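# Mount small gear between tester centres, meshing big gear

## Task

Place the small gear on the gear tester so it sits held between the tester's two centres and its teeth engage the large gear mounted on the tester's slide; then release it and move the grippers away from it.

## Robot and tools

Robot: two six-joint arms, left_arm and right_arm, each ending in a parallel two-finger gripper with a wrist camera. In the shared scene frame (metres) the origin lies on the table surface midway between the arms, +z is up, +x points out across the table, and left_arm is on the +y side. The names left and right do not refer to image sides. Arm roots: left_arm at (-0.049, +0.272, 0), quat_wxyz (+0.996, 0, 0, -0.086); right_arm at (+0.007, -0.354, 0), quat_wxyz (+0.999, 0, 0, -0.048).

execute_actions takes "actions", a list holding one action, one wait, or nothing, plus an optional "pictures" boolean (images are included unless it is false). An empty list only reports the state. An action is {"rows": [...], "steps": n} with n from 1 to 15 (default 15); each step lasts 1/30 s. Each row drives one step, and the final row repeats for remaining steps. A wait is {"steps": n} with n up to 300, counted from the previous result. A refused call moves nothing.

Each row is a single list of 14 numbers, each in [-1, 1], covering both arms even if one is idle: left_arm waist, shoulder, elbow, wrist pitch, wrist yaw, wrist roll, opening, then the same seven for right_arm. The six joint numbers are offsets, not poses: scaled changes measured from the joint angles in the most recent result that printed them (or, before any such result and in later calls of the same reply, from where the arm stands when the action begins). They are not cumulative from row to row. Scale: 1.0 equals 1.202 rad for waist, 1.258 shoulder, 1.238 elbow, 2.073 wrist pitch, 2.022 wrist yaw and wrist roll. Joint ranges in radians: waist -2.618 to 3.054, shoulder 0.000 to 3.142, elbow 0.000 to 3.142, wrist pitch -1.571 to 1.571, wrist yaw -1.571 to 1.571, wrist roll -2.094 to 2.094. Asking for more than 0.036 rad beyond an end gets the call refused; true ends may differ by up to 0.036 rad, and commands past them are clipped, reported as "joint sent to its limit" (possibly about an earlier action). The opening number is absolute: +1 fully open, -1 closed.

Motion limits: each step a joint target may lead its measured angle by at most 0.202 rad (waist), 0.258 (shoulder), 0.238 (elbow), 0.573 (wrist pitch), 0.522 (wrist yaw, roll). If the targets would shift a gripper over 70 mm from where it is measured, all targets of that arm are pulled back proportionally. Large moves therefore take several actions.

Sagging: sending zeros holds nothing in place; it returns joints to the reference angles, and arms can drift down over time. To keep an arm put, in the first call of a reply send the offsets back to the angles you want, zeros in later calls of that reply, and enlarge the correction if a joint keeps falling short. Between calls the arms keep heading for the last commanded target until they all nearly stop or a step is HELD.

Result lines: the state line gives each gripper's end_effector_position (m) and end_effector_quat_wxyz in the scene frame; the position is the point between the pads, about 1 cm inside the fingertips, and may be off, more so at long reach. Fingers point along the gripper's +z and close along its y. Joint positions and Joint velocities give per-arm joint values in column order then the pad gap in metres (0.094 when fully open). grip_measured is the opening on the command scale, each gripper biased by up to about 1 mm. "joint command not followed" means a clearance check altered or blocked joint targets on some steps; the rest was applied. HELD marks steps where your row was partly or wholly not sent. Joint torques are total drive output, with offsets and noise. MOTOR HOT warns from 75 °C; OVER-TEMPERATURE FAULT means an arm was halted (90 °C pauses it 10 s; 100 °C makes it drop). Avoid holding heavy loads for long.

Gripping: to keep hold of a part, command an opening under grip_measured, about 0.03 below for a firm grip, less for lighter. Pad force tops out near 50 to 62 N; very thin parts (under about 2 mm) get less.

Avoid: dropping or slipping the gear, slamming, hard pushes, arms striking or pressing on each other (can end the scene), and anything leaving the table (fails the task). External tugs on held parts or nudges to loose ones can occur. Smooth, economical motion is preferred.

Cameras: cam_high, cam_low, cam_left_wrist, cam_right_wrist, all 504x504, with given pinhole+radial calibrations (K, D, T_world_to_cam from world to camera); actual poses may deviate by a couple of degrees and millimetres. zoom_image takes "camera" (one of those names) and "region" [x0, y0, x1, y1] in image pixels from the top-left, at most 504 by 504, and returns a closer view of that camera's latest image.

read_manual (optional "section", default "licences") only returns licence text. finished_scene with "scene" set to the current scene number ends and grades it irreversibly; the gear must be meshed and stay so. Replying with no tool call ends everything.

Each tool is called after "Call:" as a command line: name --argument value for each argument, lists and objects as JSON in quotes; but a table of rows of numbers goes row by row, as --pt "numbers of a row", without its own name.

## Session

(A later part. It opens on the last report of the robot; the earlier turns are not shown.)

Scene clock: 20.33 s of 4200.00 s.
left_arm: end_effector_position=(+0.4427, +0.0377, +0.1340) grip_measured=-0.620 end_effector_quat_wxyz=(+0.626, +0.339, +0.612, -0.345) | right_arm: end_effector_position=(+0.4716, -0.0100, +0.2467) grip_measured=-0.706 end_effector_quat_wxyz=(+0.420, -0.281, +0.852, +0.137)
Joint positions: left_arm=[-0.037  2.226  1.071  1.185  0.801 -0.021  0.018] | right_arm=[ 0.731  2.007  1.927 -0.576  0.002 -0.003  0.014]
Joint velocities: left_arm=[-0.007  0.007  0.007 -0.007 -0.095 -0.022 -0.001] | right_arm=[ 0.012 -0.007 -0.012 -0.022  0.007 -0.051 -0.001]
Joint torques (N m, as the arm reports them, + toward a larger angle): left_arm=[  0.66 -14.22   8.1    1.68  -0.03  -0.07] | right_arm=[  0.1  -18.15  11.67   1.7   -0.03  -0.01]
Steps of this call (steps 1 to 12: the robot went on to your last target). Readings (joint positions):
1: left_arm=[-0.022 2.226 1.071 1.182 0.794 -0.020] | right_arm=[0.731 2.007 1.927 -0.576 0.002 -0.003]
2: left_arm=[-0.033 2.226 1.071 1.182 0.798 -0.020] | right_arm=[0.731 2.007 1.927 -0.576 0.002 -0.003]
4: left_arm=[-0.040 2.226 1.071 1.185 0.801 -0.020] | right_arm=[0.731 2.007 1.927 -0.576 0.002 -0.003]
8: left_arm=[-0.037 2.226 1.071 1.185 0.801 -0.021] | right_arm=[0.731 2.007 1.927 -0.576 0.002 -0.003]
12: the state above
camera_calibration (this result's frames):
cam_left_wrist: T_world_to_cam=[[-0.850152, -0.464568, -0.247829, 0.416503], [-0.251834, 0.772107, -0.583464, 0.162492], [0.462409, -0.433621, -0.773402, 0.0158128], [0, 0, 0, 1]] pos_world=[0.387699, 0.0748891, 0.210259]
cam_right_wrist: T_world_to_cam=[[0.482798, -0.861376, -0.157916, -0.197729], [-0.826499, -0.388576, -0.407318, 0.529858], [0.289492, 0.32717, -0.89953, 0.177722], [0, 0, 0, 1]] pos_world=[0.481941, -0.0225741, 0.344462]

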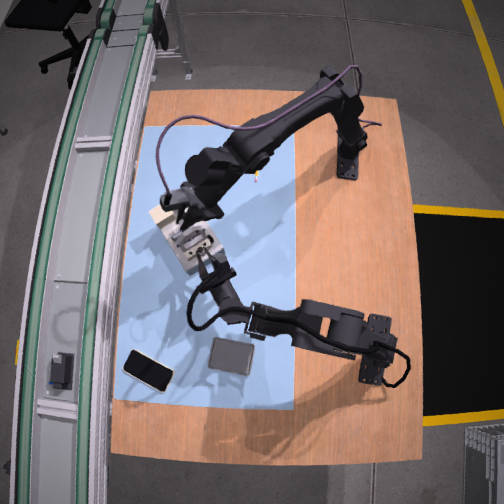

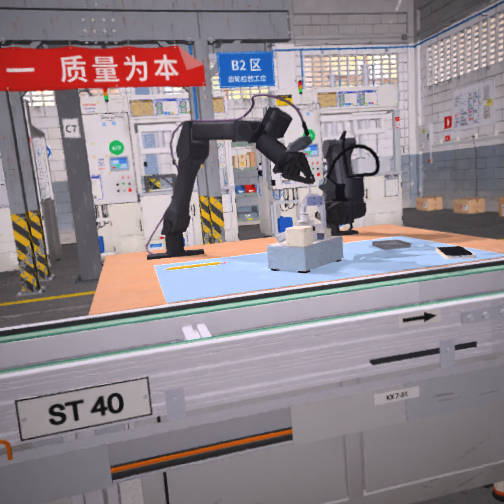

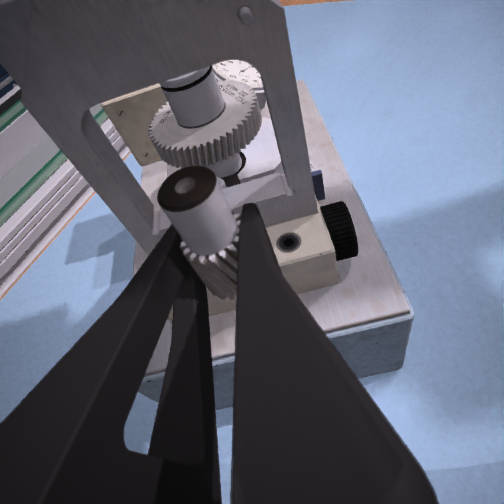

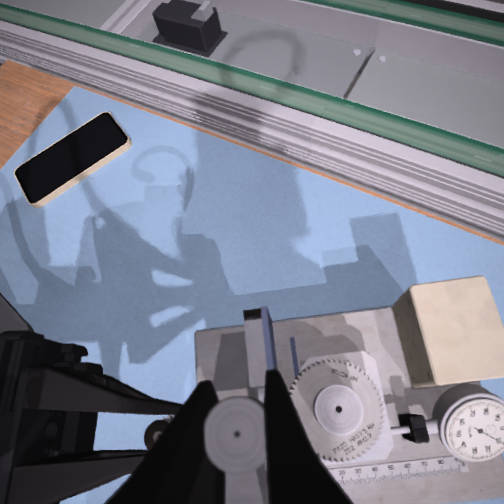

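Call:
execute_actions --actions '[{"rows":[[-0.01,0.012,0.03,0,-0.005,0,-0.75,0,-0.055,0.045,0.01,0,0,-0.78],[-0.013,0.02,0.035,0,-0.008,0,-0.75,0,-0.055,0.045,0.01,0,0,-0.78],[-0.016,0.025,0.045,0,-0.011,0,-0.75,0,-0.055,0.045,0.01,0,0,-0.78],[-0.02,0.03,0.055,-0.004,-0.014,0,-0.75,0,-0.055,0.045,0.01,0,0,-0.78],[-0.024,0.035,0.065,-0.008,-0.017,0,-0.75,0,-0.055,0.045,0.01,0,0,-0.78],[-0.028,0.04,0.075,-0.012,-0.02,0,-0.75,0,-0.055,0.045,0.01,0,0,-0.78],[-0.032,0.044,0.085,-0.016,-0.023,0,-0.75,0,-0.055,0.045,0.01,0,0,-0.78],[-0.035,0.048,0.095,-0.02,-0.025,0,-0.75,0,-0.055,0.045,0.01,0,0,-0.78],[-0.038,0.052,0.105,-0.022,-0.027,0,-0.75,0,-0.055,0.045,0.01,0,0,-0.78],[-0.041,0.056,0.115,-0.022,-0.027,0,-0.75,0,-0.055,0.045,0.01,0,0,-0.78]]}]' --pictures false

Call:
execute_actions --actions '[{"steps":6}]'

Call:
zoom_image --camera "cam_low" --region '[285,170,355,240]'

Scene clock: 22.53 s of 4200.00 s.
left_arm: end_effector_position=(+0.4599, +0.0152, +0.1294) grip_measured=-0.620 end_effector_quat_wxyz=(+0.626, +0.339, +0.611, -0.346) | right_arm: end_effector_position=(+0.4716, -0.0100, +0.2467) grip_measured=-0.706 end_effector_quat_wxyz=(+0.420, -0.281, +0.852, +0.137)
Joint positions: left_arm=[-0.08   2.296  1.182  1.146  0.761 -0.021  0.018] | right_arm=[ 0.731  2.007  1.927 -0.576  0.002 -0.003  0.014]
Joint velocities: left_arm=[-0.012 -0.002  0.022 -0.007 -0.007  0.095 -0.001] | right_arm=[-0.007 -0.002  0.007 -0.007  0.007 -0.081  0.001]
Joint torques (N m, as the arm reports them, + toward a larger angle): left_arm=[ -0.44 -13.63   8.59   1.45  -0.12   0.02] | right_arm=[  0.08 -18.15  11.1    1.81  -0.02  -0.01]
Steps of this call (steps 1 to 30: the robot went on to your last target; steps 31 to 51: nothing new was sent; steps 52 to 66: all 15 steps of this action). Readings (joint positions):
52: left_arm=[-0.037 2.227 1.071 1.185 0.801 -0.021] | right_arm=[0.731 2.007 1.927 -0.576 0.002 -0.003]
53: left_arm=[-0.037 2.230 1.074 1.185 0.801 -0.021] | right_arm=[0.731 2.007 1.927 -0.576 0.002 -0.003]
55: left_arm=[-0.040 2.245 1.090 1.184 0.796 -0.021] | right_arm=[0.731 2.007 1.927 -0.576 0.002 -0.003]
59: left_arm=[-0.057 2.278 1.136 1.165 0.778 -0.021] | right_arm=[0.731 2.007 1.927 -0.576 0.002 -0.003]
66: the state above

Scene clock: 22.73 s of 4200.00 s.
left_arm: end_effector_position=(+0.4605, +0.0156, +0.1286) grip_measured=-0.620 end_effector_quat_wxyz=(+0.625, +0.338, +0.613, -0.346) | right_arm: end_effector_position=(+0.4716, -0.0100, +0.2467) grip_measured=-0.706 end_effector_quat_wxyz=(+0.420, -0.281, +0.852, +0.137)
Joint positions: left_arm=[-0.08   2.296  1.182  1.142  0.757 -0.021  0.018] | right_arm=[ 0.731  2.007  1.927 -0.576  0.002 -0.003  0.014]
Joint velocities: left_arm=[-0.002 -0.017  0.022 -0.051  0.051  0.022 -0.001] | right_arm=[-0.012  0.012  0.012 -0.051  0.022  0.066 -0.001]
Joint torques (N m, as the arm reports them, + toward a larger angle): left_arm=[ -0.56 -13.61   9.01   1.46  -0.1    0.05] | right_arm=[  0.09 -18.14  11.08   1.81  -0.04  -0.01]
Steps of this call (steps 1 to 6: the robot went on to your last target). Readings (joint positions):
1: left_arm=[-0.080 2.296 1.182 1.145 0.760 -0.021] | right_arm=[0.731 2.007 1.927 -0.576 0.002 -0.003]
2: left_arm=[-0.080 2.296 1.182 1.144 0.759 -0.021] | right_arm=[0.731 2.007 1.927 -0.576 0.002 -0.003]
4: left_arm=[-0.080 2.296 1.182 1.142 0.758 -0.021] | right_arm=[0.731 2.007 1.927 -0.576 0.002 -0.003]
6: the state above
camera_calibration (this result's frames):
cam_left_wrist: T_world_to_cam=[[-0.850418, -0.46544, -0.245266, 0.419844], [-0.253842, 0.771338, -0.583611, 0.181904], [0.460819, -0.434054, -0.774108, -0.00544172], [0, 0, 0, 1]] pos_world=[0.405725, 0.0527406, 0.204922]
cam_right_wrist: T_world_to_cam=[[0.482798, -0.861376, -0.157916, -0.197729], [-0.826499, -0.388576, -0.407318, 0.529858], [0.289492, 0.32717, -0.89953, 0.177722], [0, 0, 0, 1]] pos_world=[0.481941, -0.0225741, 0.344462]

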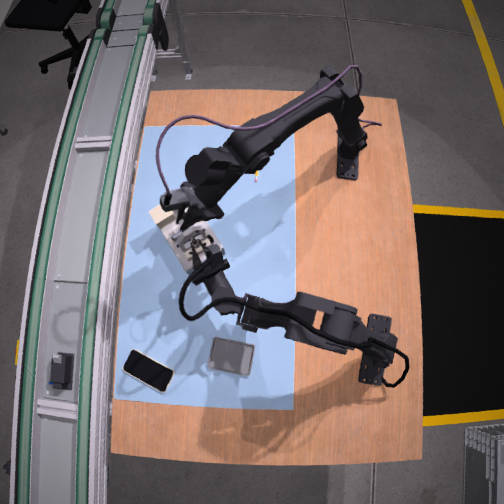

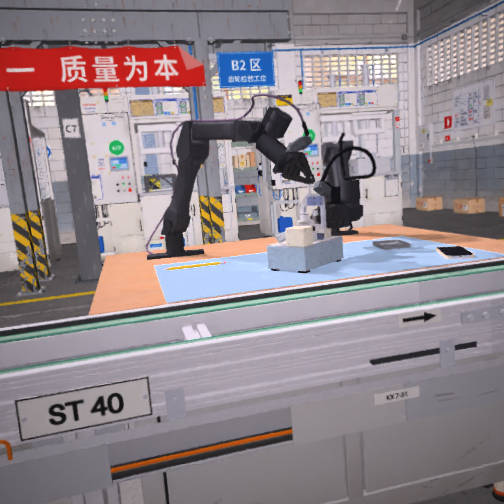

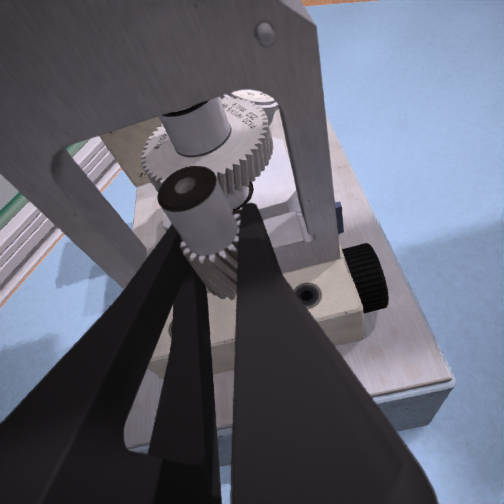

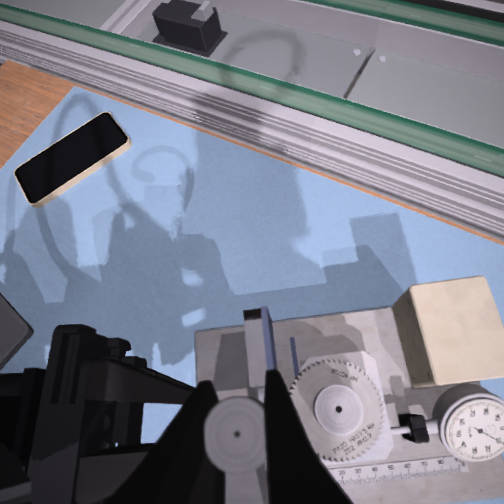

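Region (285, 170, 355, 240) of cam_low's 504x504 image, scaled by 7.200, with more detail than that image has.

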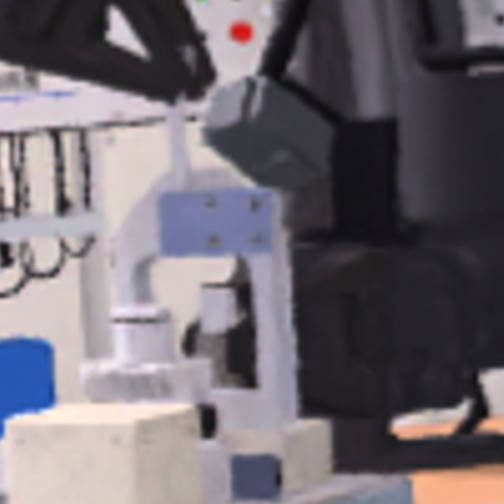

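Call:
execute_actions --actions '[]'

Call:
zoom_image --camera "cam_low" --region '[285,170,355,240]'

Scene clock: 25.60 s of 4200.00 s.
left_arm: end_effector_position=(+0.4607, +0.0157, +0.1283) grip_measured=-0.620 end_effector_quat_wxyz=(+0.625, +0.337, +0.614, -0.345) | right_arm: end_effector_position=(+0.4716, -0.0100, +0.2467) grip_measured=-0.706 end_effector_quat_wxyz=(+0.420, -0.281, +0.852, +0.137)
Joint positions: left_arm=[-0.08   2.296  1.182  1.14   0.756 -0.021  0.018] | right_arm=[ 0.731  2.007  1.927 -0.576  0.002 -0.003  0.014]
Joint velocities: left_arm=[ 0.002  0.007 -0.012 -0.037 -0.095  0.007 -0.001] | right_arm=[-0.002  0.032  0.012 -0.007  0.007 -0.022  0.001]
Joint torques (N m, as the arm reports them, + toward a larger angle): left_arm=[ -0.53 -13.64   8.98   1.47  -0.12   0.01] | right_arm=[  0.09 -18.16  11.08   1.8   -0.03  -0.01]
Steps of this call (steps 1 to 15: the robot went on to your last target; steps 16 to 86: nothing new was sent). Readings (joint positions):
1: left_arm=[-0.080 2.296 1.182 1.141 0.757 -0.021] | right_arm=[0.731 2.007 1.927 -0.576 0.002 -0.003]
2: left_arm=[-0.080 2.296 1.182 1.141 0.757 -0.021] | right_arm=[0.731 2.007 1.927 -0.576 0.002 -0.003]
4: left_arm=[-0.080 2.296 1.182 1.140 0.757 -0.021] | right_arm=[0.731 2.007 1.927 -0.576 0.002 -0.003]
8: left_arm=[-0.080 2.296 1.182 1.140 0.756 -0.021] | right_arm=[0.731 2.007 1.927 -0.576 0.002 -0.003]
86: the state above
All arms were judged still, so your last target was given up. Only a new action makes them travel on or press farther. Fingers that are still opening or closing keep moving.
camera_calibration (this result's frames):
cam_left_wrist: T_world_to_cam=[[-0.850248, -0.466327, -0.244165, 0.419767], [-0.255591, 0.77125, -0.582963, 0.182416], [0.460164, -0.433257, -0.774943, -0.00531521], [0, 0, 0, 1]] pos_world=[0.405976, 0.0527582, 0.204715]
cam_right_wrist: T_world_to_cam=[[0.482798, -0.861376, -0.157916, -0.197729], [-0.826499, -0.388576, -0.407318, 0.529858], [0.289492, 0.32717, -0.89953, 0.177722], [0, 0, 0, 1]] pos_world=[0.481941, -0.0225741, 0.344462]

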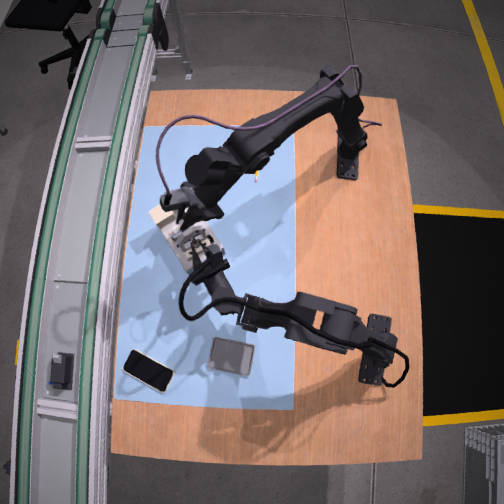

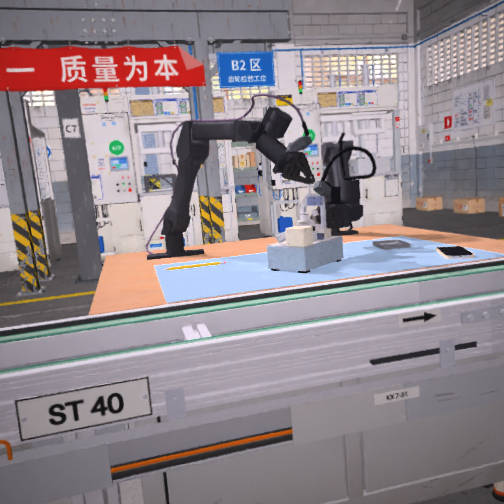

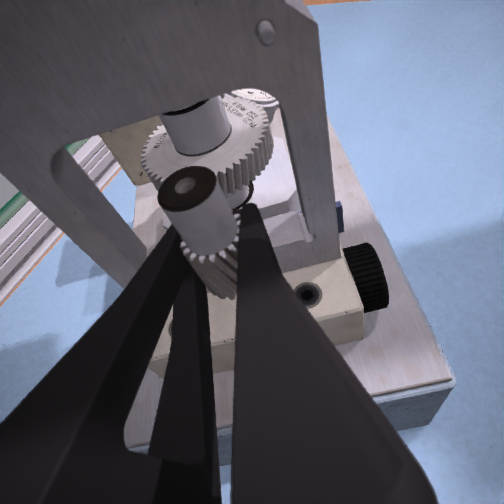

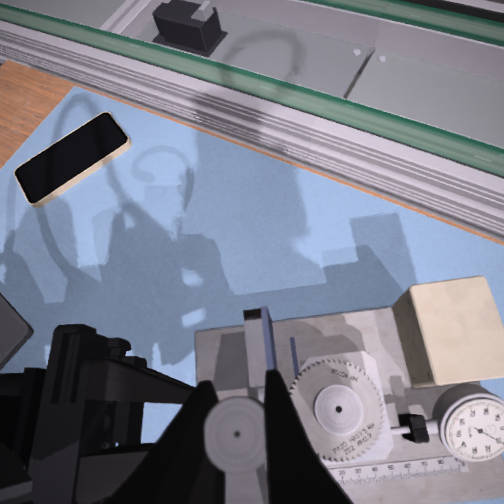

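Region (285, 170, 355, 240) of cam_low's 504x504 image, scaled by 7.200, with more detail than that image has.

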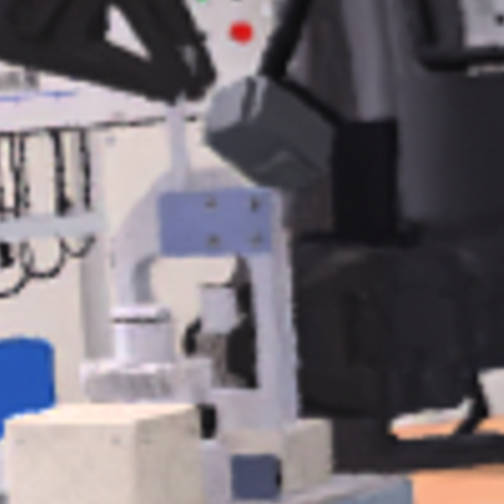

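Call:
execute_actions --actions '[{"rows":[[-0.006,-0.006,0.026,0.004,-0.002,0,-0.75,0,-0.055,0.045,0.01,0,0,-0.78],[-0.008,-0.003,0.031,0.002,-0.003,0,-0.75,0,-0.055,0.045,0.01,0,0,-0.78],[-0.01,0,0.036,0,-0.005,0,-0.75,0,-0.055,0.045,0.01,0,0,-0.78],[-0.013,0.003,0.042,-0.002,-0.006,0,-0.75,0,-0.055,0.045,0.01,0,0,-0.78],[-0.015,0.006,0.047,-0.003,-0.008,0,-0.75,0,-0.055,0.045,0.01,0,0,-0.78],[-0.018,0.009,0.052,-0.005,-0.009,0,-0.75,0,-0.055,0.045,0.01,0,0,-0.78],[-0.02,0.012,0.057,-0.006,-0.011,0,-0.75,0,-0.055,0.045,0.01,0,0,-0.78],[-0.022,0.014,0.061,-0.008,-0.012,0,-0.75,0,-0.055,0.045,0.01,0,0,-0.78]]}]' --pictures false

Call:
execute_actions --actions '[{"steps":10}]'

Call:
zoom_image --camera "cam_low" --region '[285,170,355,240]'

Scene clock: 27.43 s of 4200.00 s.
left_arm: end_effector_position=(+0.4658, +0.0054, +0.1336) grip_measured=-0.620 end_effector_quat_wxyz=(+0.629, +0.340, +0.607, -0.346) | right_arm: end_effector_position=(+0.4716, -0.0100, +0.2467) grip_measured=-0.706 end_effector_quat_wxyz=(+0.420, -0.281, +0.852, +0.137)
Joint positions: left_arm=[-0.097  2.311  1.226  1.127  0.745 -0.021  0.018] | right_arm=[ 0.731  2.007  1.927 -0.576  0.002 -0.003  0.014]
Joint velocities: left_arm=[-0.012  0.012 -0.002  0.007 -0.051 -0.037  0.001] | right_arm=[-0.002 -0.007  0.007 -0.022 -0.022 -0.095  0.001]
Joint torques (N m, as the arm reports them, + toward a larger angle): left_arm=[ -0.65 -13.6    9.13   1.47  -0.12   0.01] | right_arm=[  0.1  -18.15  11.08   1.81  -0.02  -0.01]
Steps of this call (steps 1 to 40: nothing new was sent; steps 41 to 55: all 15 steps of this action). Readings (joint positions):
41: left_arm=[-0.080 2.296 1.182 1.140 0.756 -0.021] | right_arm=[0.731 2.007 1.927 -0.576 0.002 -0.003]
42: left_arm=[-0.080 2.296 1.182 1.140 0.756 -0.021] | right_arm=[0.731 2.007 1.927 -0.576 0.002 -0.003]
44: left_arm=[-0.080 2.297 1.188 1.137 0.756 -0.021] | right_arm=[0.731 2.007 1.927 -0.576 0.002 -0.003]
48: left_arm=[-0.087 2.306 1.216 1.134 0.749 -0.021] | right_arm=[0.731 2.007 1.927 -0.576 0.002 -0.003]
55: the state above

Scene clock: 27.77 s of 4200.00 s.
left_arm: end_effector_position=(+0.4662, +0.0056, +0.1321) grip_measured=-0.620 end_effector_quat_wxyz=(+0.628, +0.339, +0.609, -0.346) | right_arm: end_effector_position=(+0.4716, -0.0100, +0.2467) grip_measured=-0.706 end_effector_quat_wxyz=(+0.420, -0.281, +0.852, +0.137)
Joint positions: left_arm=[-0.097  2.312  1.226  1.124  0.743 -0.021  0.018] | right_arm=[ 0.731  2.007  1.927 -0.576  0.002 -0.003  0.014]
Joint velocities: left_arm=[ 0.002 -0.007 -0.007 -0.051  0.022  0.081  0.001] | right_arm=[ 0.007  0.002  0.007  0.007  0.022 -0.037 -0.   ]
Joint torques (N m, as the arm reports them, + toward a larger angle): left_arm=[ -0.56 -13.82   9.17   1.5   -0.13  -0.01] | right_arm=[  0.11 -18.15  11.08   1.81  -0.02  -0.01]
Steps of this call (steps 1 to 10: the robot went on to your last target). Readings (joint positions):
1: left_arm=[-0.097 2.311 1.226 1.126 0.744 -0.021] | right_arm=[0.731 2.007 1.927 -0.576 0.002 -0.003]
2: left_arm=[-0.097 2.312 1.226 1.126 0.744 -0.021] | right_arm=[0.731 2.007 1.927 -0.576 0.002 -0.003]
4: left_arm=[-0.097 2.312 1.226 1.125 0.743 -0.021] | right_arm=[0.731 2.007 1.927 -0.576 0.002 -0.003]
8: left_arm=[-0.097 2.312 1.226 1.124 0.743 -0.021] | right_arm=[0.731 2.007 1.927 -0.576 0.002 -0.003]
10: the state above
camera_calibration (this result's frames):
cam_left_wrist: T_world_to_cam=[[-0.849581, -0.463567, -0.251631, 0.421313], [-0.246158, 0.770387, -0.588141, 0.190062], [0.466496, -0.437732, -0.768617, -0.0129474], [0, 0, 0, 1]] pos_world=[0.410765, 0.043218, 0.207847]
cam_right_wrist: T_world_to_cam=[[0.482798, -0.861376, -0.157916, -0.197729], [-0.826499, -0.388576, -0.407318, 0.529858], [0.289492, 0.32717, -0.89953, 0.177722], [0, 0, 0, 1]] pos_world=[0.481941, -0.0225741, 0.344462]

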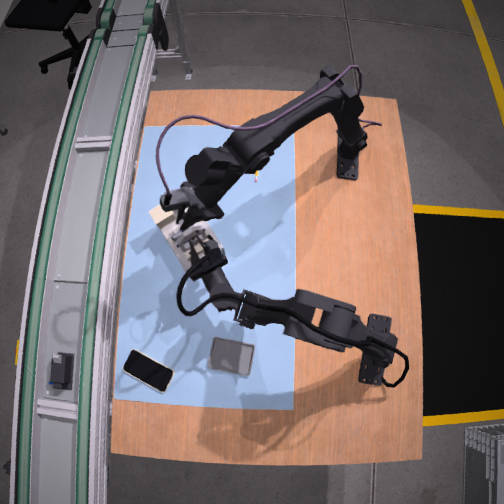

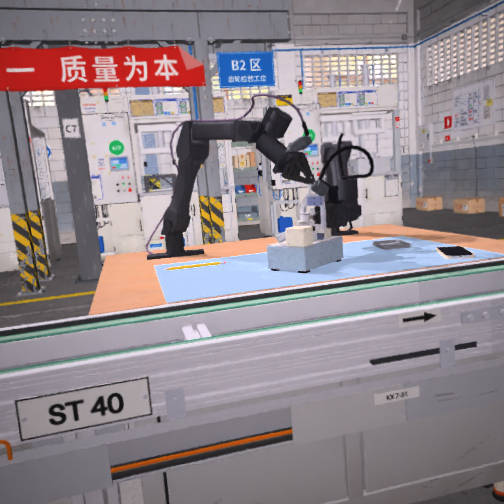

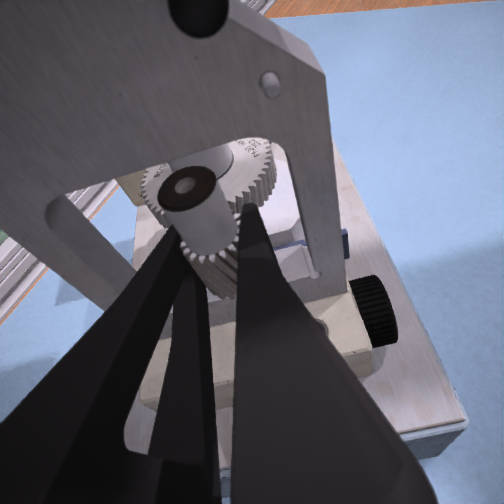

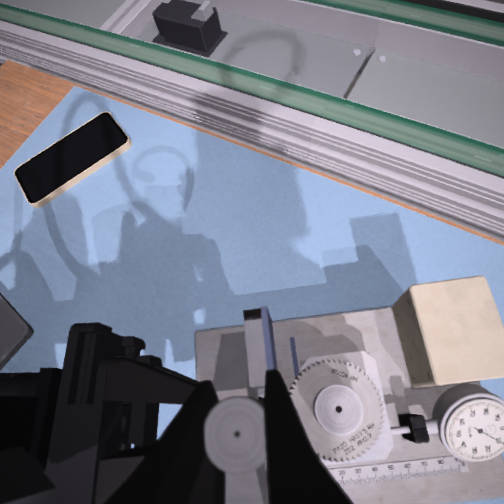

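Region (285, 170, 355, 240) of cam_low's 504x504 image, scaled by 7.200, with more detail than that image has.

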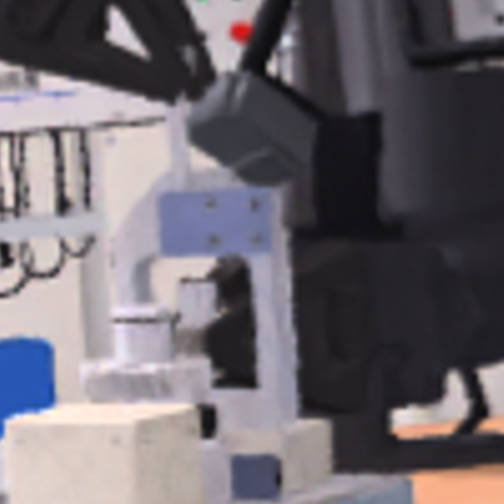

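Call:
execute_actions --actions '[{"rows":[[-0.008,0.002,0.026,-0.002,-0.004,0,-0.75,0,-0.055,0.045,0.01,0,0,-0.78],[-0.01,0.005,0.031,-0.004,-0.005,0,-0.75,0,-0.055,0.045,0.01,0,0,-0.78],[-0.012,0.007,0.036,-0.005,-0.006,0,-0.75,0,-0.055,0.045,0.01,0,0,-0.78],[-0.015,0.01,0.041,-0.007,-0.009,0,-0.75,0,-0.055,0.045,0.01,0,0,-0.78]]}]' --pictures false

Call:
execute_actions --actions '[{"steps":10}]'

Call:
zoom_image --camera "cam_low" --region '[285,170,355,240]'

Scene clock: 29.10 s of 4200.00 s.
left_arm: end_effector_position=(+0.4689, +0.0021, +0.1320) grip_measured=-0.620 end_effector_quat_wxyz=(+0.628, +0.339, +0.609, -0.346) | right_arm: end_effector_position=(+0.4716, -0.0100, +0.2467) grip_measured=-0.706 end_effector_quat_wxyz=(+0.420, -0.281, +0.852, +0.137)
Joint positions: left_arm=[-0.104  2.321  1.244  1.115  0.735 -0.021  0.018] | right_arm=[ 0.731  2.007  1.927 -0.576  0.002 -0.003  0.014]
Joint velocities: left_arm=[ 0.002 -0.017  0.002 -0.066 -0.081  0.051 -0.   ] | right_arm=[-0.027 -0.012 -0.017 -0.051 -0.007  0.007  0.   ]
Joint torques (N m, as the arm reports them, + toward a larger angle): left_arm=[ -0.83 -13.74   9.34   1.44  -0.13   0.01] | right_arm=[  0.11 -18.15  11.09   1.81  -0.03  -0.03]
Steps of this call (steps 1 to 15: the robot went on to your last target; steps 16 to 25: nothing new was sent; steps 26 to 40: all 15 steps of this action). Readings (joint positions):
26: left_arm=[-0.097 2.312 1.226 1.124 0.743 -0.021] | right_arm=[0.731 2.007 1.927 -0.576 0.002 -0.003]
27: left_arm=[-0.097 2.312 1.226 1.123 0.743 -0.021] | right_arm=[0.731 2.007 1.927 -0.576 0.002 -0.003]
29: left_arm=[-0.098 2.316 1.232 1.119 0.741 -0.021] | right_arm=[0.731 2.007 1.927 -0.576 0.002 -0.003]
33: left_arm=[-0.102 2.321 1.244 1.115 0.736 -0.021] | right_arm=[0.731 2.007 1.927 -0.576 0.002 -0.003]
40: the state above

Scene clock: 29.43 s of 4200.00 s.
left_arm: end_effector_position=(+0.4689, +0.0021, +0.1320) grip_measured=-0.620 end_effector_quat_wxyz=(+0.628, +0.339, +0.609, -0.346) | right_arm: end_effector_position=(+0.4716, -0.0100, +0.2467) grip_measured=-0.706 end_effector_quat_wxyz=(+0.420, -0.281, +0.852, +0.137)
Joint positions: left_arm=[-0.104  2.321  1.244  1.115  0.735 -0.021  0.018] | right_arm=[ 0.731  2.007  1.927 -0.576  0.002 -0.003  0.014]
Joint velocities: left_arm=[-0.002 -0.007 -0.002  0.007  0.037 -0.037 -0.001] | right_arm=[-0.007 -0.007 -0.002  0.037 -0.022 -0.007  0.001]
Joint torques (N m, as the arm reports them, + toward a larger angle): left_arm=[ -0.77 -13.72   9.25   1.43  -0.11   0.01] | right_arm=[  0.11 -18.14  11.08   1.81  -0.03  -0.01]
Steps of this call (steps 1 to 10: the robot went on to your last target). Readings (joint positions):
1: left_arm=[-0.104 2.321 1.244 1.115 0.735 -0.021] | right_arm=[0.731 2.007 1.927 -0.576 0.002 -0.003]
2: left_arm=[-0.104 2.321 1.244 1.115 0.735 -0.021] | right_arm=[0.731 2.007 1.927 -0.576 0.002 -0.003]
4: left_arm=[-0.104 2.321 1.244 1.115 0.735 -0.021] | right_arm=[0.731 2.007 1.927 -0.576 0.002 -0.003]
8: left_arm=[-0.104 2.321 1.244 1.115 0.735 -0.021] | right_arm=[0.731 2.007 1.927 -0.576 0.002 -0.003]
10: the state above
camera_calibration (this result's frames):
cam_left_wrist: T_world_to_cam=[[-0.849164, -0.464578, -0.251173, 0.421737], [-0.247297, 0.770003, -0.588166, 0.19395], [0.466653, -0.437335, -0.768748, -0.0159761], [0, 0, 0, 1]] pos_world=[0.413542, 0.0396008, 0.207722]
cam_right_wrist: T_world_to_cam=[[0.482798, -0.861376, -0.157916, -0.197729], [-0.826499, -0.388576, -0.407318, 0.529858], [0.289492, 0.32717, -0.89953, 0.177722], [0, 0, 0, 1]] pos_world=[0.481941, -0.0225741, 0.344462]

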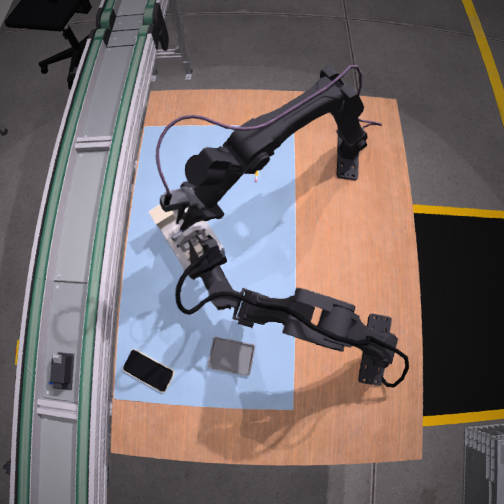

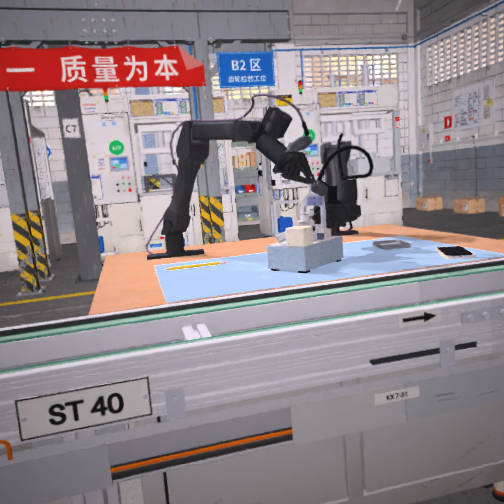

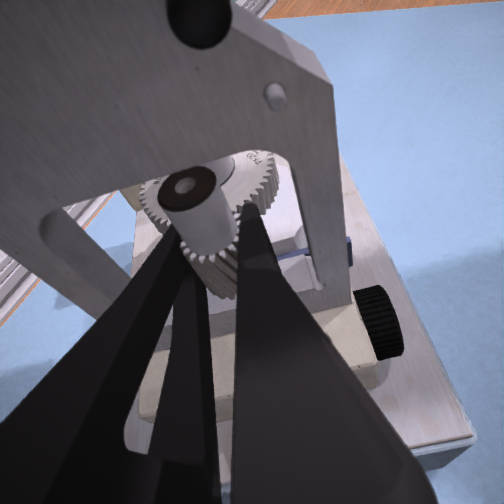

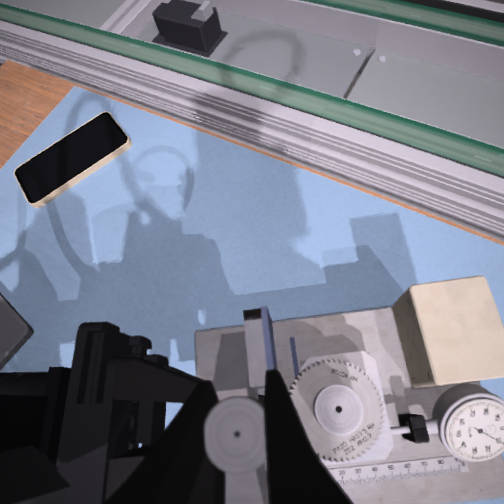

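Region (285, 170, 355, 240) of cam_low's 504x504 image, scaled by 7.200, with more detail than that image has.

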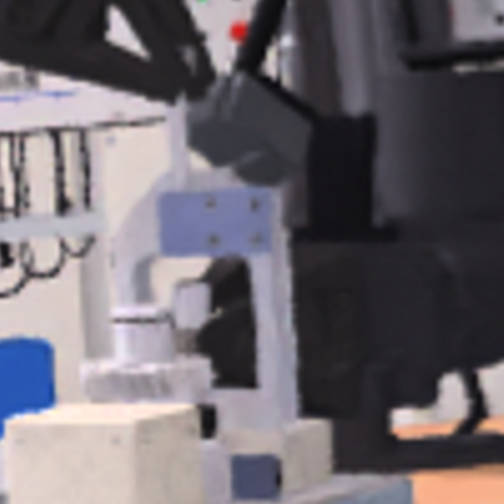

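Call:
execute_actions --actions '[{"rows":[[-0.012,0.004,0.026,-0.004,-0.003,0,-0.75,0,-0.047,0.039,0.01,0,0,-0.78],[-0.014,0.006,0.028,-0.006,-0.003,0,-0.75,0,-0.04,0.033,0.01,0,0,-0.78],[-0.016,0.008,0.03,-0.008,-0.003,0,-0.75,0,-0.033,0.027,0.01,0,0,-0.78],[-0.018,0.01,0.032,-0.01,-0.003,0,-0.75,0,-0.026,0.021,0.01,0,0,-0.78],[-0.018,0.01,0.032,-0.01,-0.003,0,-0.75,0,-0.02,0.016,0.01,0,0,-0.78]]}]'

Call:
zoom_image --camera "cam_low" --region '[285,170,355,240]'

Scene clock: 31.00 s of 4200.00 s.
left_arm: end_effector_position=(+0.4679, -0.0035, +0.1316) grip_measured=-0.620 end_effector_quat_wxyz=(+0.626, +0.342, +0.608, -0.349) | right_arm: end_effector_position=(+0.4721, -0.0098, +0.2341) grip_measured=-0.706 end_effector_quat_wxyz=(+0.407, -0.283, +0.858, +0.132)
Joint positions: left_arm=[-0.114  2.327  1.253  1.111  0.735 -0.021  0.018] | right_arm=[ 0.731  2.026  1.927 -0.587  0.002 -0.003  0.014]
Joint velocities: left_arm=[ 0.007 -0.017  0.012  0.007 -0.007 -0.051 -0.   ] | right_arm=[-0.002 -0.017 -0.002 -0.051 -0.051  0.066  0.001]
Joint torques (N m, as the arm reports them, + toward a larger angle): left_arm=[ -0.86 -13.29   9.02   1.36  -0.05   0.  ] | right_arm=[  0.11 -16.08   8.34   1.9   -0.01   0.  ]
Steps of this call (steps 1 to 15: the robot went on to your last target; steps 16 to 32: nothing new was sent; steps 33 to 47: all 15 steps of this action). Readings (joint positions):
33: left_arm=[-0.104 2.321 1.244 1.115 0.735 -0.021] | right_arm=[0.731 2.007 1.927 -0.576 0.002 -0.003]
34: left_arm=[-0.105 2.321 1.244 1.114 0.735 -0.021] | right_arm=[0.731 2.008 1.927 -0.576 0.002 -0.003]
36: left_arm=[-0.107 2.321 1.244 1.113 0.735 -0.021] | right_arm=[0.731 2.011 1.927 -0.577 0.002 -0.003]
40: left_arm=[-0.113 2.327 1.253 1.111 0.735 -0.021] | right_arm=[0.731 2.024 1.927 -0.586 0.002 -0.003]
47: the state above
camera_calibration (this result's frames):
cam_left_wrist: T_world_to_cam=[[-0.853557, -0.456462, -0.251163, 0.420261], [-0.239945, 0.772319, -0.588175, 0.194316], [0.462457, -0.441776, -0.768744, -0.0162678], [0, 0, 0, 1]] pos_world=[0.412865, 0.0345726, 0.20734]
cam_right_wrist: T_world_to_cam=[[0.478829, -0.864305, -0.153946, -0.198797], [-0.835992, -0.395364, -0.380532, 0.523393], [0.268031, 0.310907, -0.911864, 0.179032], [0, 0, 0, 1]] pos_world=[0.484756, -0.0205527, 0.331817]

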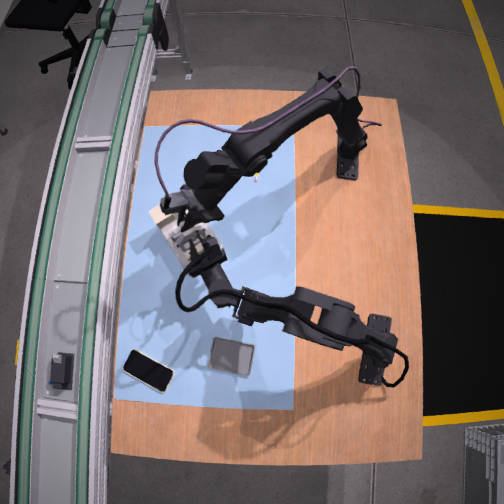

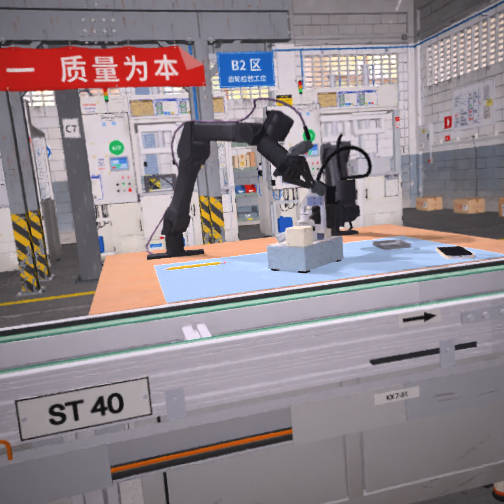

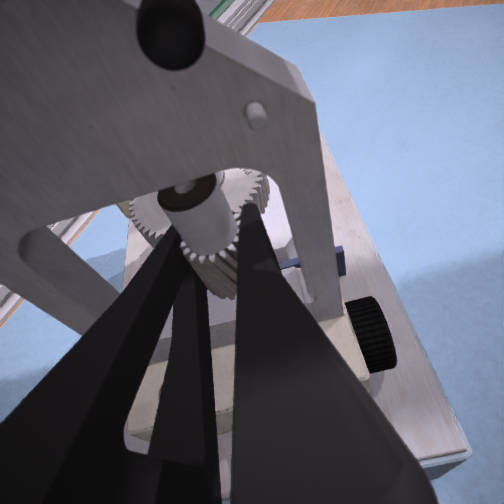

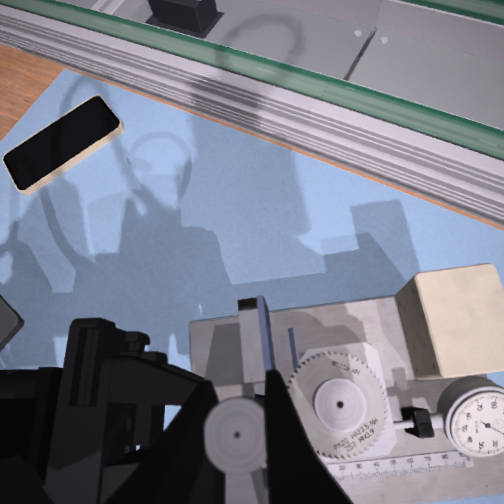

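Region (285, 170, 355, 240) of cam_low's 504x504 image, scaled by 7.200, with more detail than that image has.

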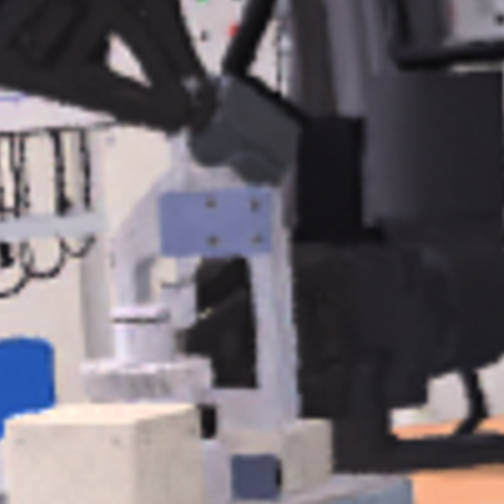

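Call:
execute_actions --actions '[{"rows":[[0,-0.01,0.02,0.005,0,0,-0.75,0,-0.04,0.03,0.01,0,0,-0.78],[0,-0.015,0.02,0.005,0,0,-0.75,0,-0.05,0.04,0.015,0,0,-0.78],[0,-0.015,0.02,0.005,0,0,-0.75,0,-0.06,0.045,0.015,0,0,-0.78],[0,-0.015,0.02,0.005,0,0,-0.75,0,-0.064,0.045,0.015,0,0,-0.78],[0,-0.015,0.02,0.005,0,0,-0.75,0,-0.064,0.045,0.015,0,0,-0.78],[0,-0.015,0.02,0.005,-0.01,0,-0.75,0,-0.064,0.045,0.015,0,0,-0.78],[0,-0.015,0.02,0.005,-0.02,0,-0.75,0,-0.064,0.045,0.015,0,0,-0.78]]}]'

Call:
zoom_image --camera "cam_low" --region '[285,170,355,240]'

Call:
zoom_image --camera "cam_left_wrist" --region '[90,130,310,350]'

Scene clock: 32.83 s of 4200.00 s.
left_arm: end_effector_position=(+0.4683, -0.0032, +0.1318) grip_measured=-0.620 end_effector_quat_wxyz=(+0.627, +0.341, +0.608, -0.348) | right_arm: end_effector_position=(+0.4720, -0.0098, +0.2340) grip_measured=-0.706 end_effector_quat_wxyz=(+0.407, -0.283, +0.858, +0.132)
Joint positions: left_arm=[-0.114  2.327  1.253  1.112  0.732 -0.021  0.018] | right_arm=[ 0.731  2.026  1.927 -0.588  0.002 -0.003  0.014]
Joint velocities: left_arm=[ 0.002 -0.002 -0.007 -0.051  0.007  0.007  0.   ] | right_arm=[-0.012 -0.017 -0.002 -0.007 -0.081 -0.051 -0.001]
Joint torques (N m, as the arm reports them, + toward a larger angle): left_arm=[  0.06 -16.02   8.38   1.58  -0.34   0.  ] | right_arm=[  0.09 -19.29  11.07   1.91  -0.03  -0.01]
Steps of this call (steps 1 to 15: the robot went on to your last target; steps 16 to 40: nothing new was sent; steps 41 to 55: all 15 steps of this action). Readings (joint positions):
41: left_arm=[-0.114 2.327 1.253 1.111 0.735 -0.021] | right_arm=[0.731 2.026 1.927 -0.588 0.002 -0.003]
42: left_arm=[-0.114 2.327 1.253 1.111 0.735 -0.021] | right_arm=[0.731 2.026 1.927 -0.588 0.002 -0.003]
44: left_arm=[-0.114 2.327 1.253 1.111 0.735 -0.021] | right_arm=[0.731 2.026 1.927 -0.588 0.002 -0.003]
48: left_arm=[-0.114 2.327 1.253 1.112 0.732 -0.021] | right_arm=[0.731 2.026 1.927 -0.588 0.002 -0.003]
55: the state above
camera_calibration (this result's frames):
cam_left_wrist: T_world_to_cam=[[-0.852159, -0.458816, -0.25162, 0.420157], [-0.241591, 0.771493, -0.588585, 0.195138], [0.464176, -0.440779, -0.76828, -0.017076], [0, 0, 0, 1]] pos_world=[0.41311, 0.0347004, 0.207456]
cam_right_wrist: T_world_to_cam=[[0.478782, -0.86434, -0.153897, -0.198806], [-0.836108, -0.395451, -0.380186, 0.523284], [0.267751, 0.310701, -0.912017, 0.179155], [0, 0, 0, 1]] pos_world=[0.484738, -0.0205662, 0.331742]

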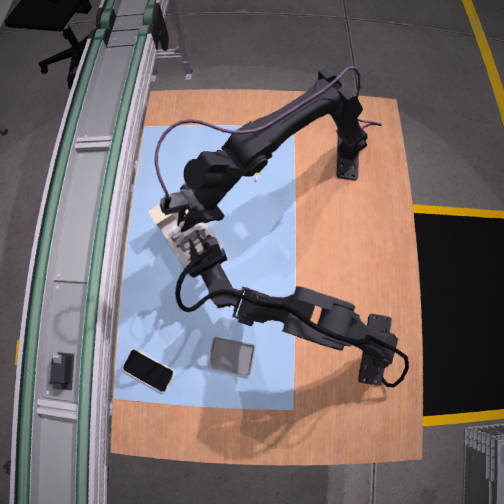

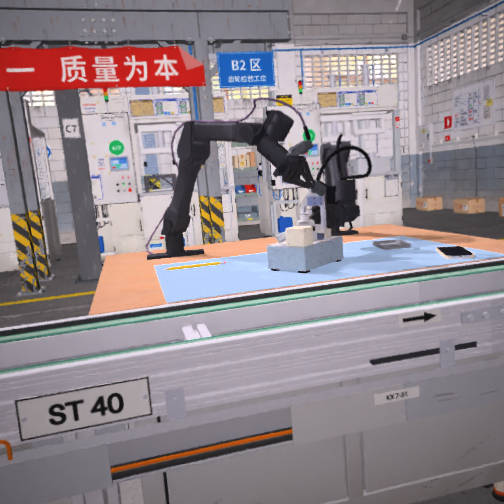

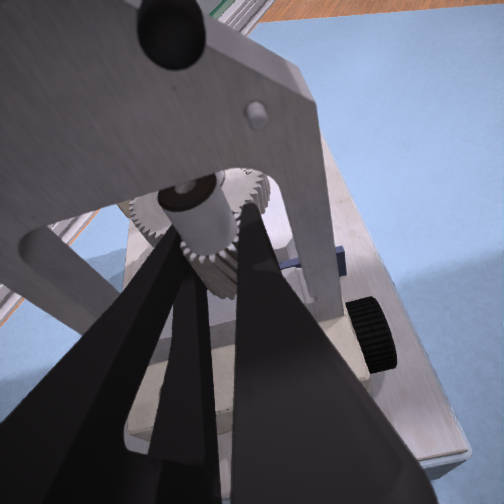

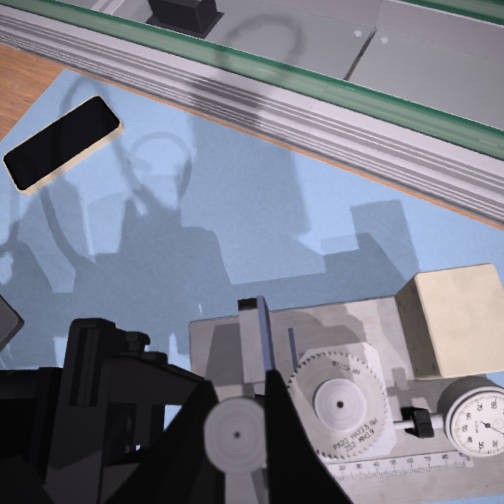

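Region (285, 170, 355, 240) of cam_low's 504x504 image, scaled by 7.200, with more detail than that image has.

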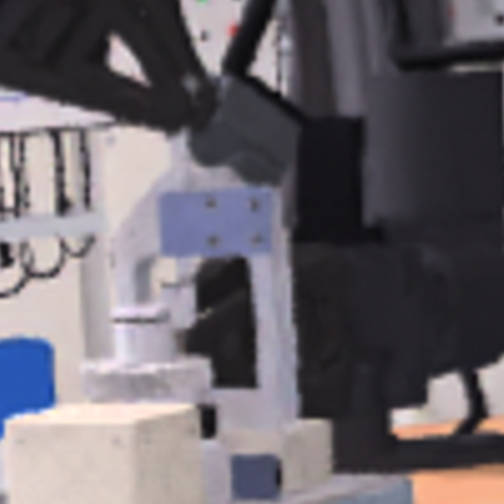

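Region (90, 130, 310, 350) of cam_left_wrist's 504x504 image, scaled by 2.291, with more detail than that image has.

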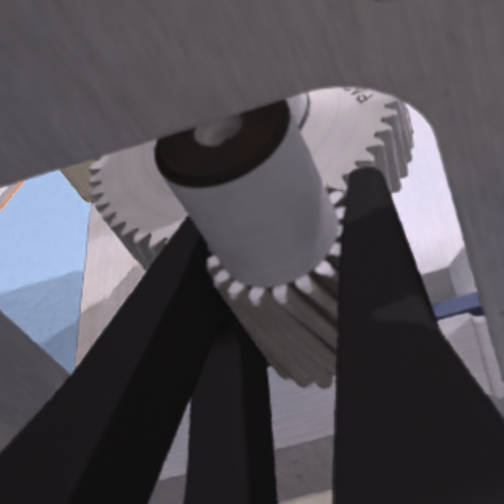

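Call:
execute_actions --actions '[{"rows":[[0,-0.015,0.02,0.005,-0.02,0,-0.75,0,-0.075,0.05,0.02,0,0,-0.78],[0,-0.015,0.02,0.005,-0.02,0,-0.75,0,-0.082,0.05,0.03,0,0,-0.78],[0,-0.015,0.02,0.01,-0.022,0,-0.75,0,-0.09,0.055,0.03,0,0,-0.78]]}]'

Call:
zoom_image --camera "cam_low" --region '[285,170,355,240]'

Scene clock: 34.47 s of 4200.00 s.
left_arm: end_effector_position=(+0.4696, -0.0024, +0.1319) grip_measured=-0.620 end_effector_quat_wxyz=(+0.629, +0.338, +0.609, -0.345) | right_arm: end_effector_position=(+0.4719, -0.0099, +0.2374) grip_measured=-0.706 end_effector_quat_wxyz=(+0.411, -0.283, +0.857, +0.133)
Joint positions: left_arm=[-0.114  2.327  1.253  1.112  0.724 -0.021  0.018] | right_arm=[ 0.731  2.021  1.927 -0.585  0.002 -0.003  0.014]
Joint velocities: left_arm=[-0.017 -0.007  0.012 -0.037  0.037  0.037  0.   ] | right_arm=[ 0.002 -0.002 -0.007  0.022  0.007  0.022 -0.001]
Joint torques (N m, as the arm reports them, + toward a larger angle): left_arm=[  0.05 -15.87   8.52   1.7   -0.35   0.03] | right_arm=[  0.11 -19.65  10.92   2.1   -0.02  -0.01]
Steps of this call (steps 1 to 15: the robot went on to your last target; steps 16 to 34: nothing new was sent; steps 35 to 49: all 15 steps of this action). Readings (joint positions):
35: left_arm=[-0.114 2.327 1.253 1.112 0.732 -0.021] | right_arm=[0.731 2.025 1.927 -0.588 0.002 -0.003]
36: left_arm=[-0.114 2.327 1.253 1.112 0.730 -0.021] | right_arm=[0.731 2.024 1.927 -0.587 0.002 -0.003]
38: left_arm=[-0.114 2.327 1.253 1.112 0.724 -0.021] | right_arm=[0.731 2.022 1.927 -0.585 0.002 -0.003]
42: left_arm=[-0.114 2.327 1.253 1.112 0.724 -0.021] | right_arm=[0.731 2.021 1.927 -0.585 0.002 -0.003]
49: the state above
camera_calibration (this result's frames):
cam_left_wrist: T_world_to_cam=[[-0.848212, -0.466051, -0.251661, 0.419762], [-0.247889, 0.769195, -0.588974, 0.197904], [0.468068, -0.437191, -0.767969, -0.0190854], [0, 0, 0, 1]] pos_world=[0.414039, 0.0350603, 0.207541]
cam_right_wrist: T_world_to_cam=[[0.479777, -0.863605, -0.154919, -0.198522], [-0.833635, -0.393625, -0.387444, 0.525042], [0.273619, 0.315032, -0.908783, 0.178762], [0, 0, 0, 1]] pos_world=[0.484026, -0.0210912, 0.335125]

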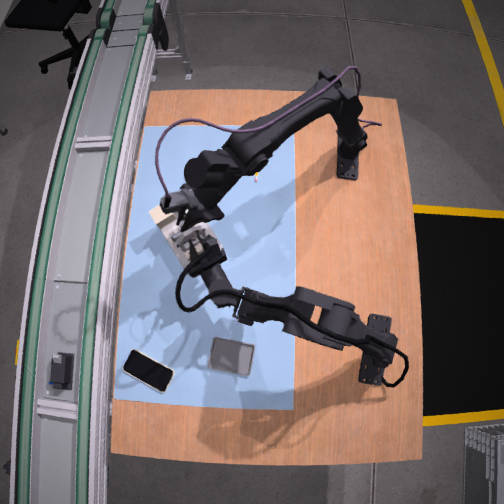

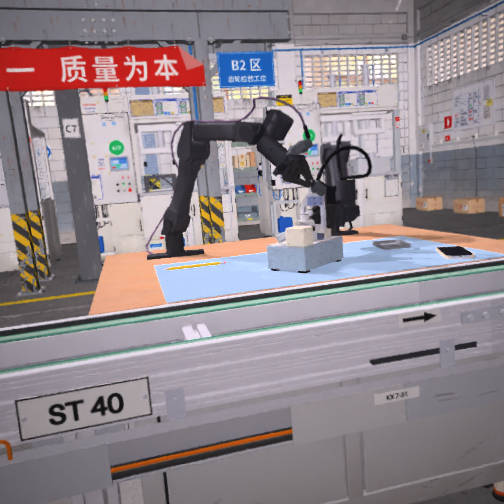

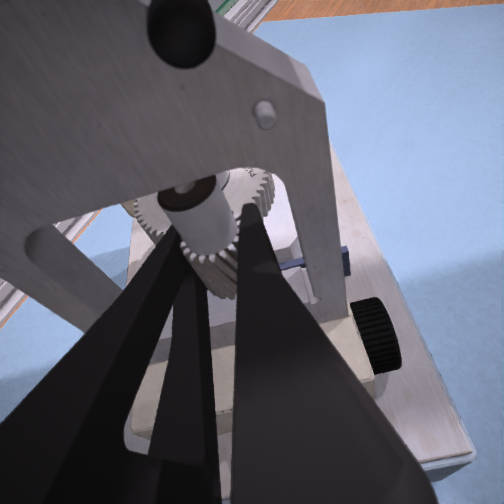

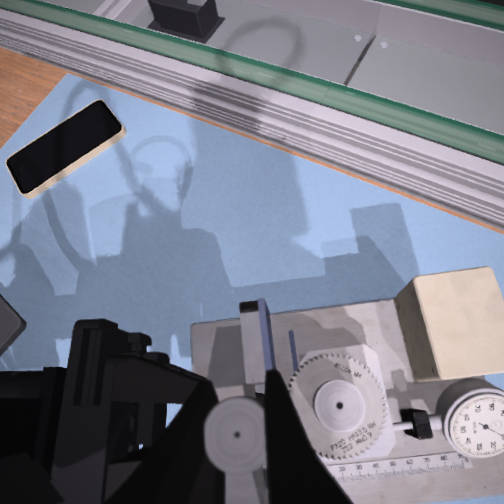

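Region (285, 170, 355, 240) of cam_low's 504x504 image, scaled by 7.200, with more detail than that image has.

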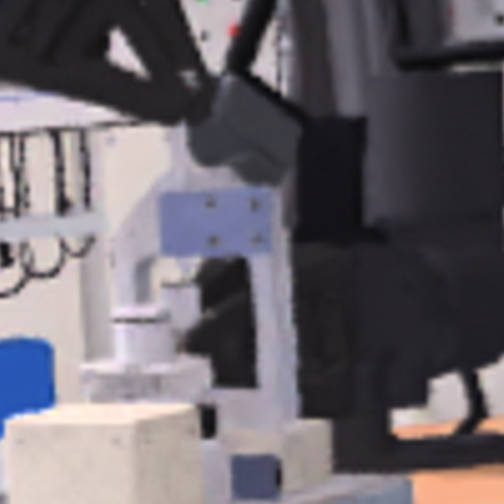

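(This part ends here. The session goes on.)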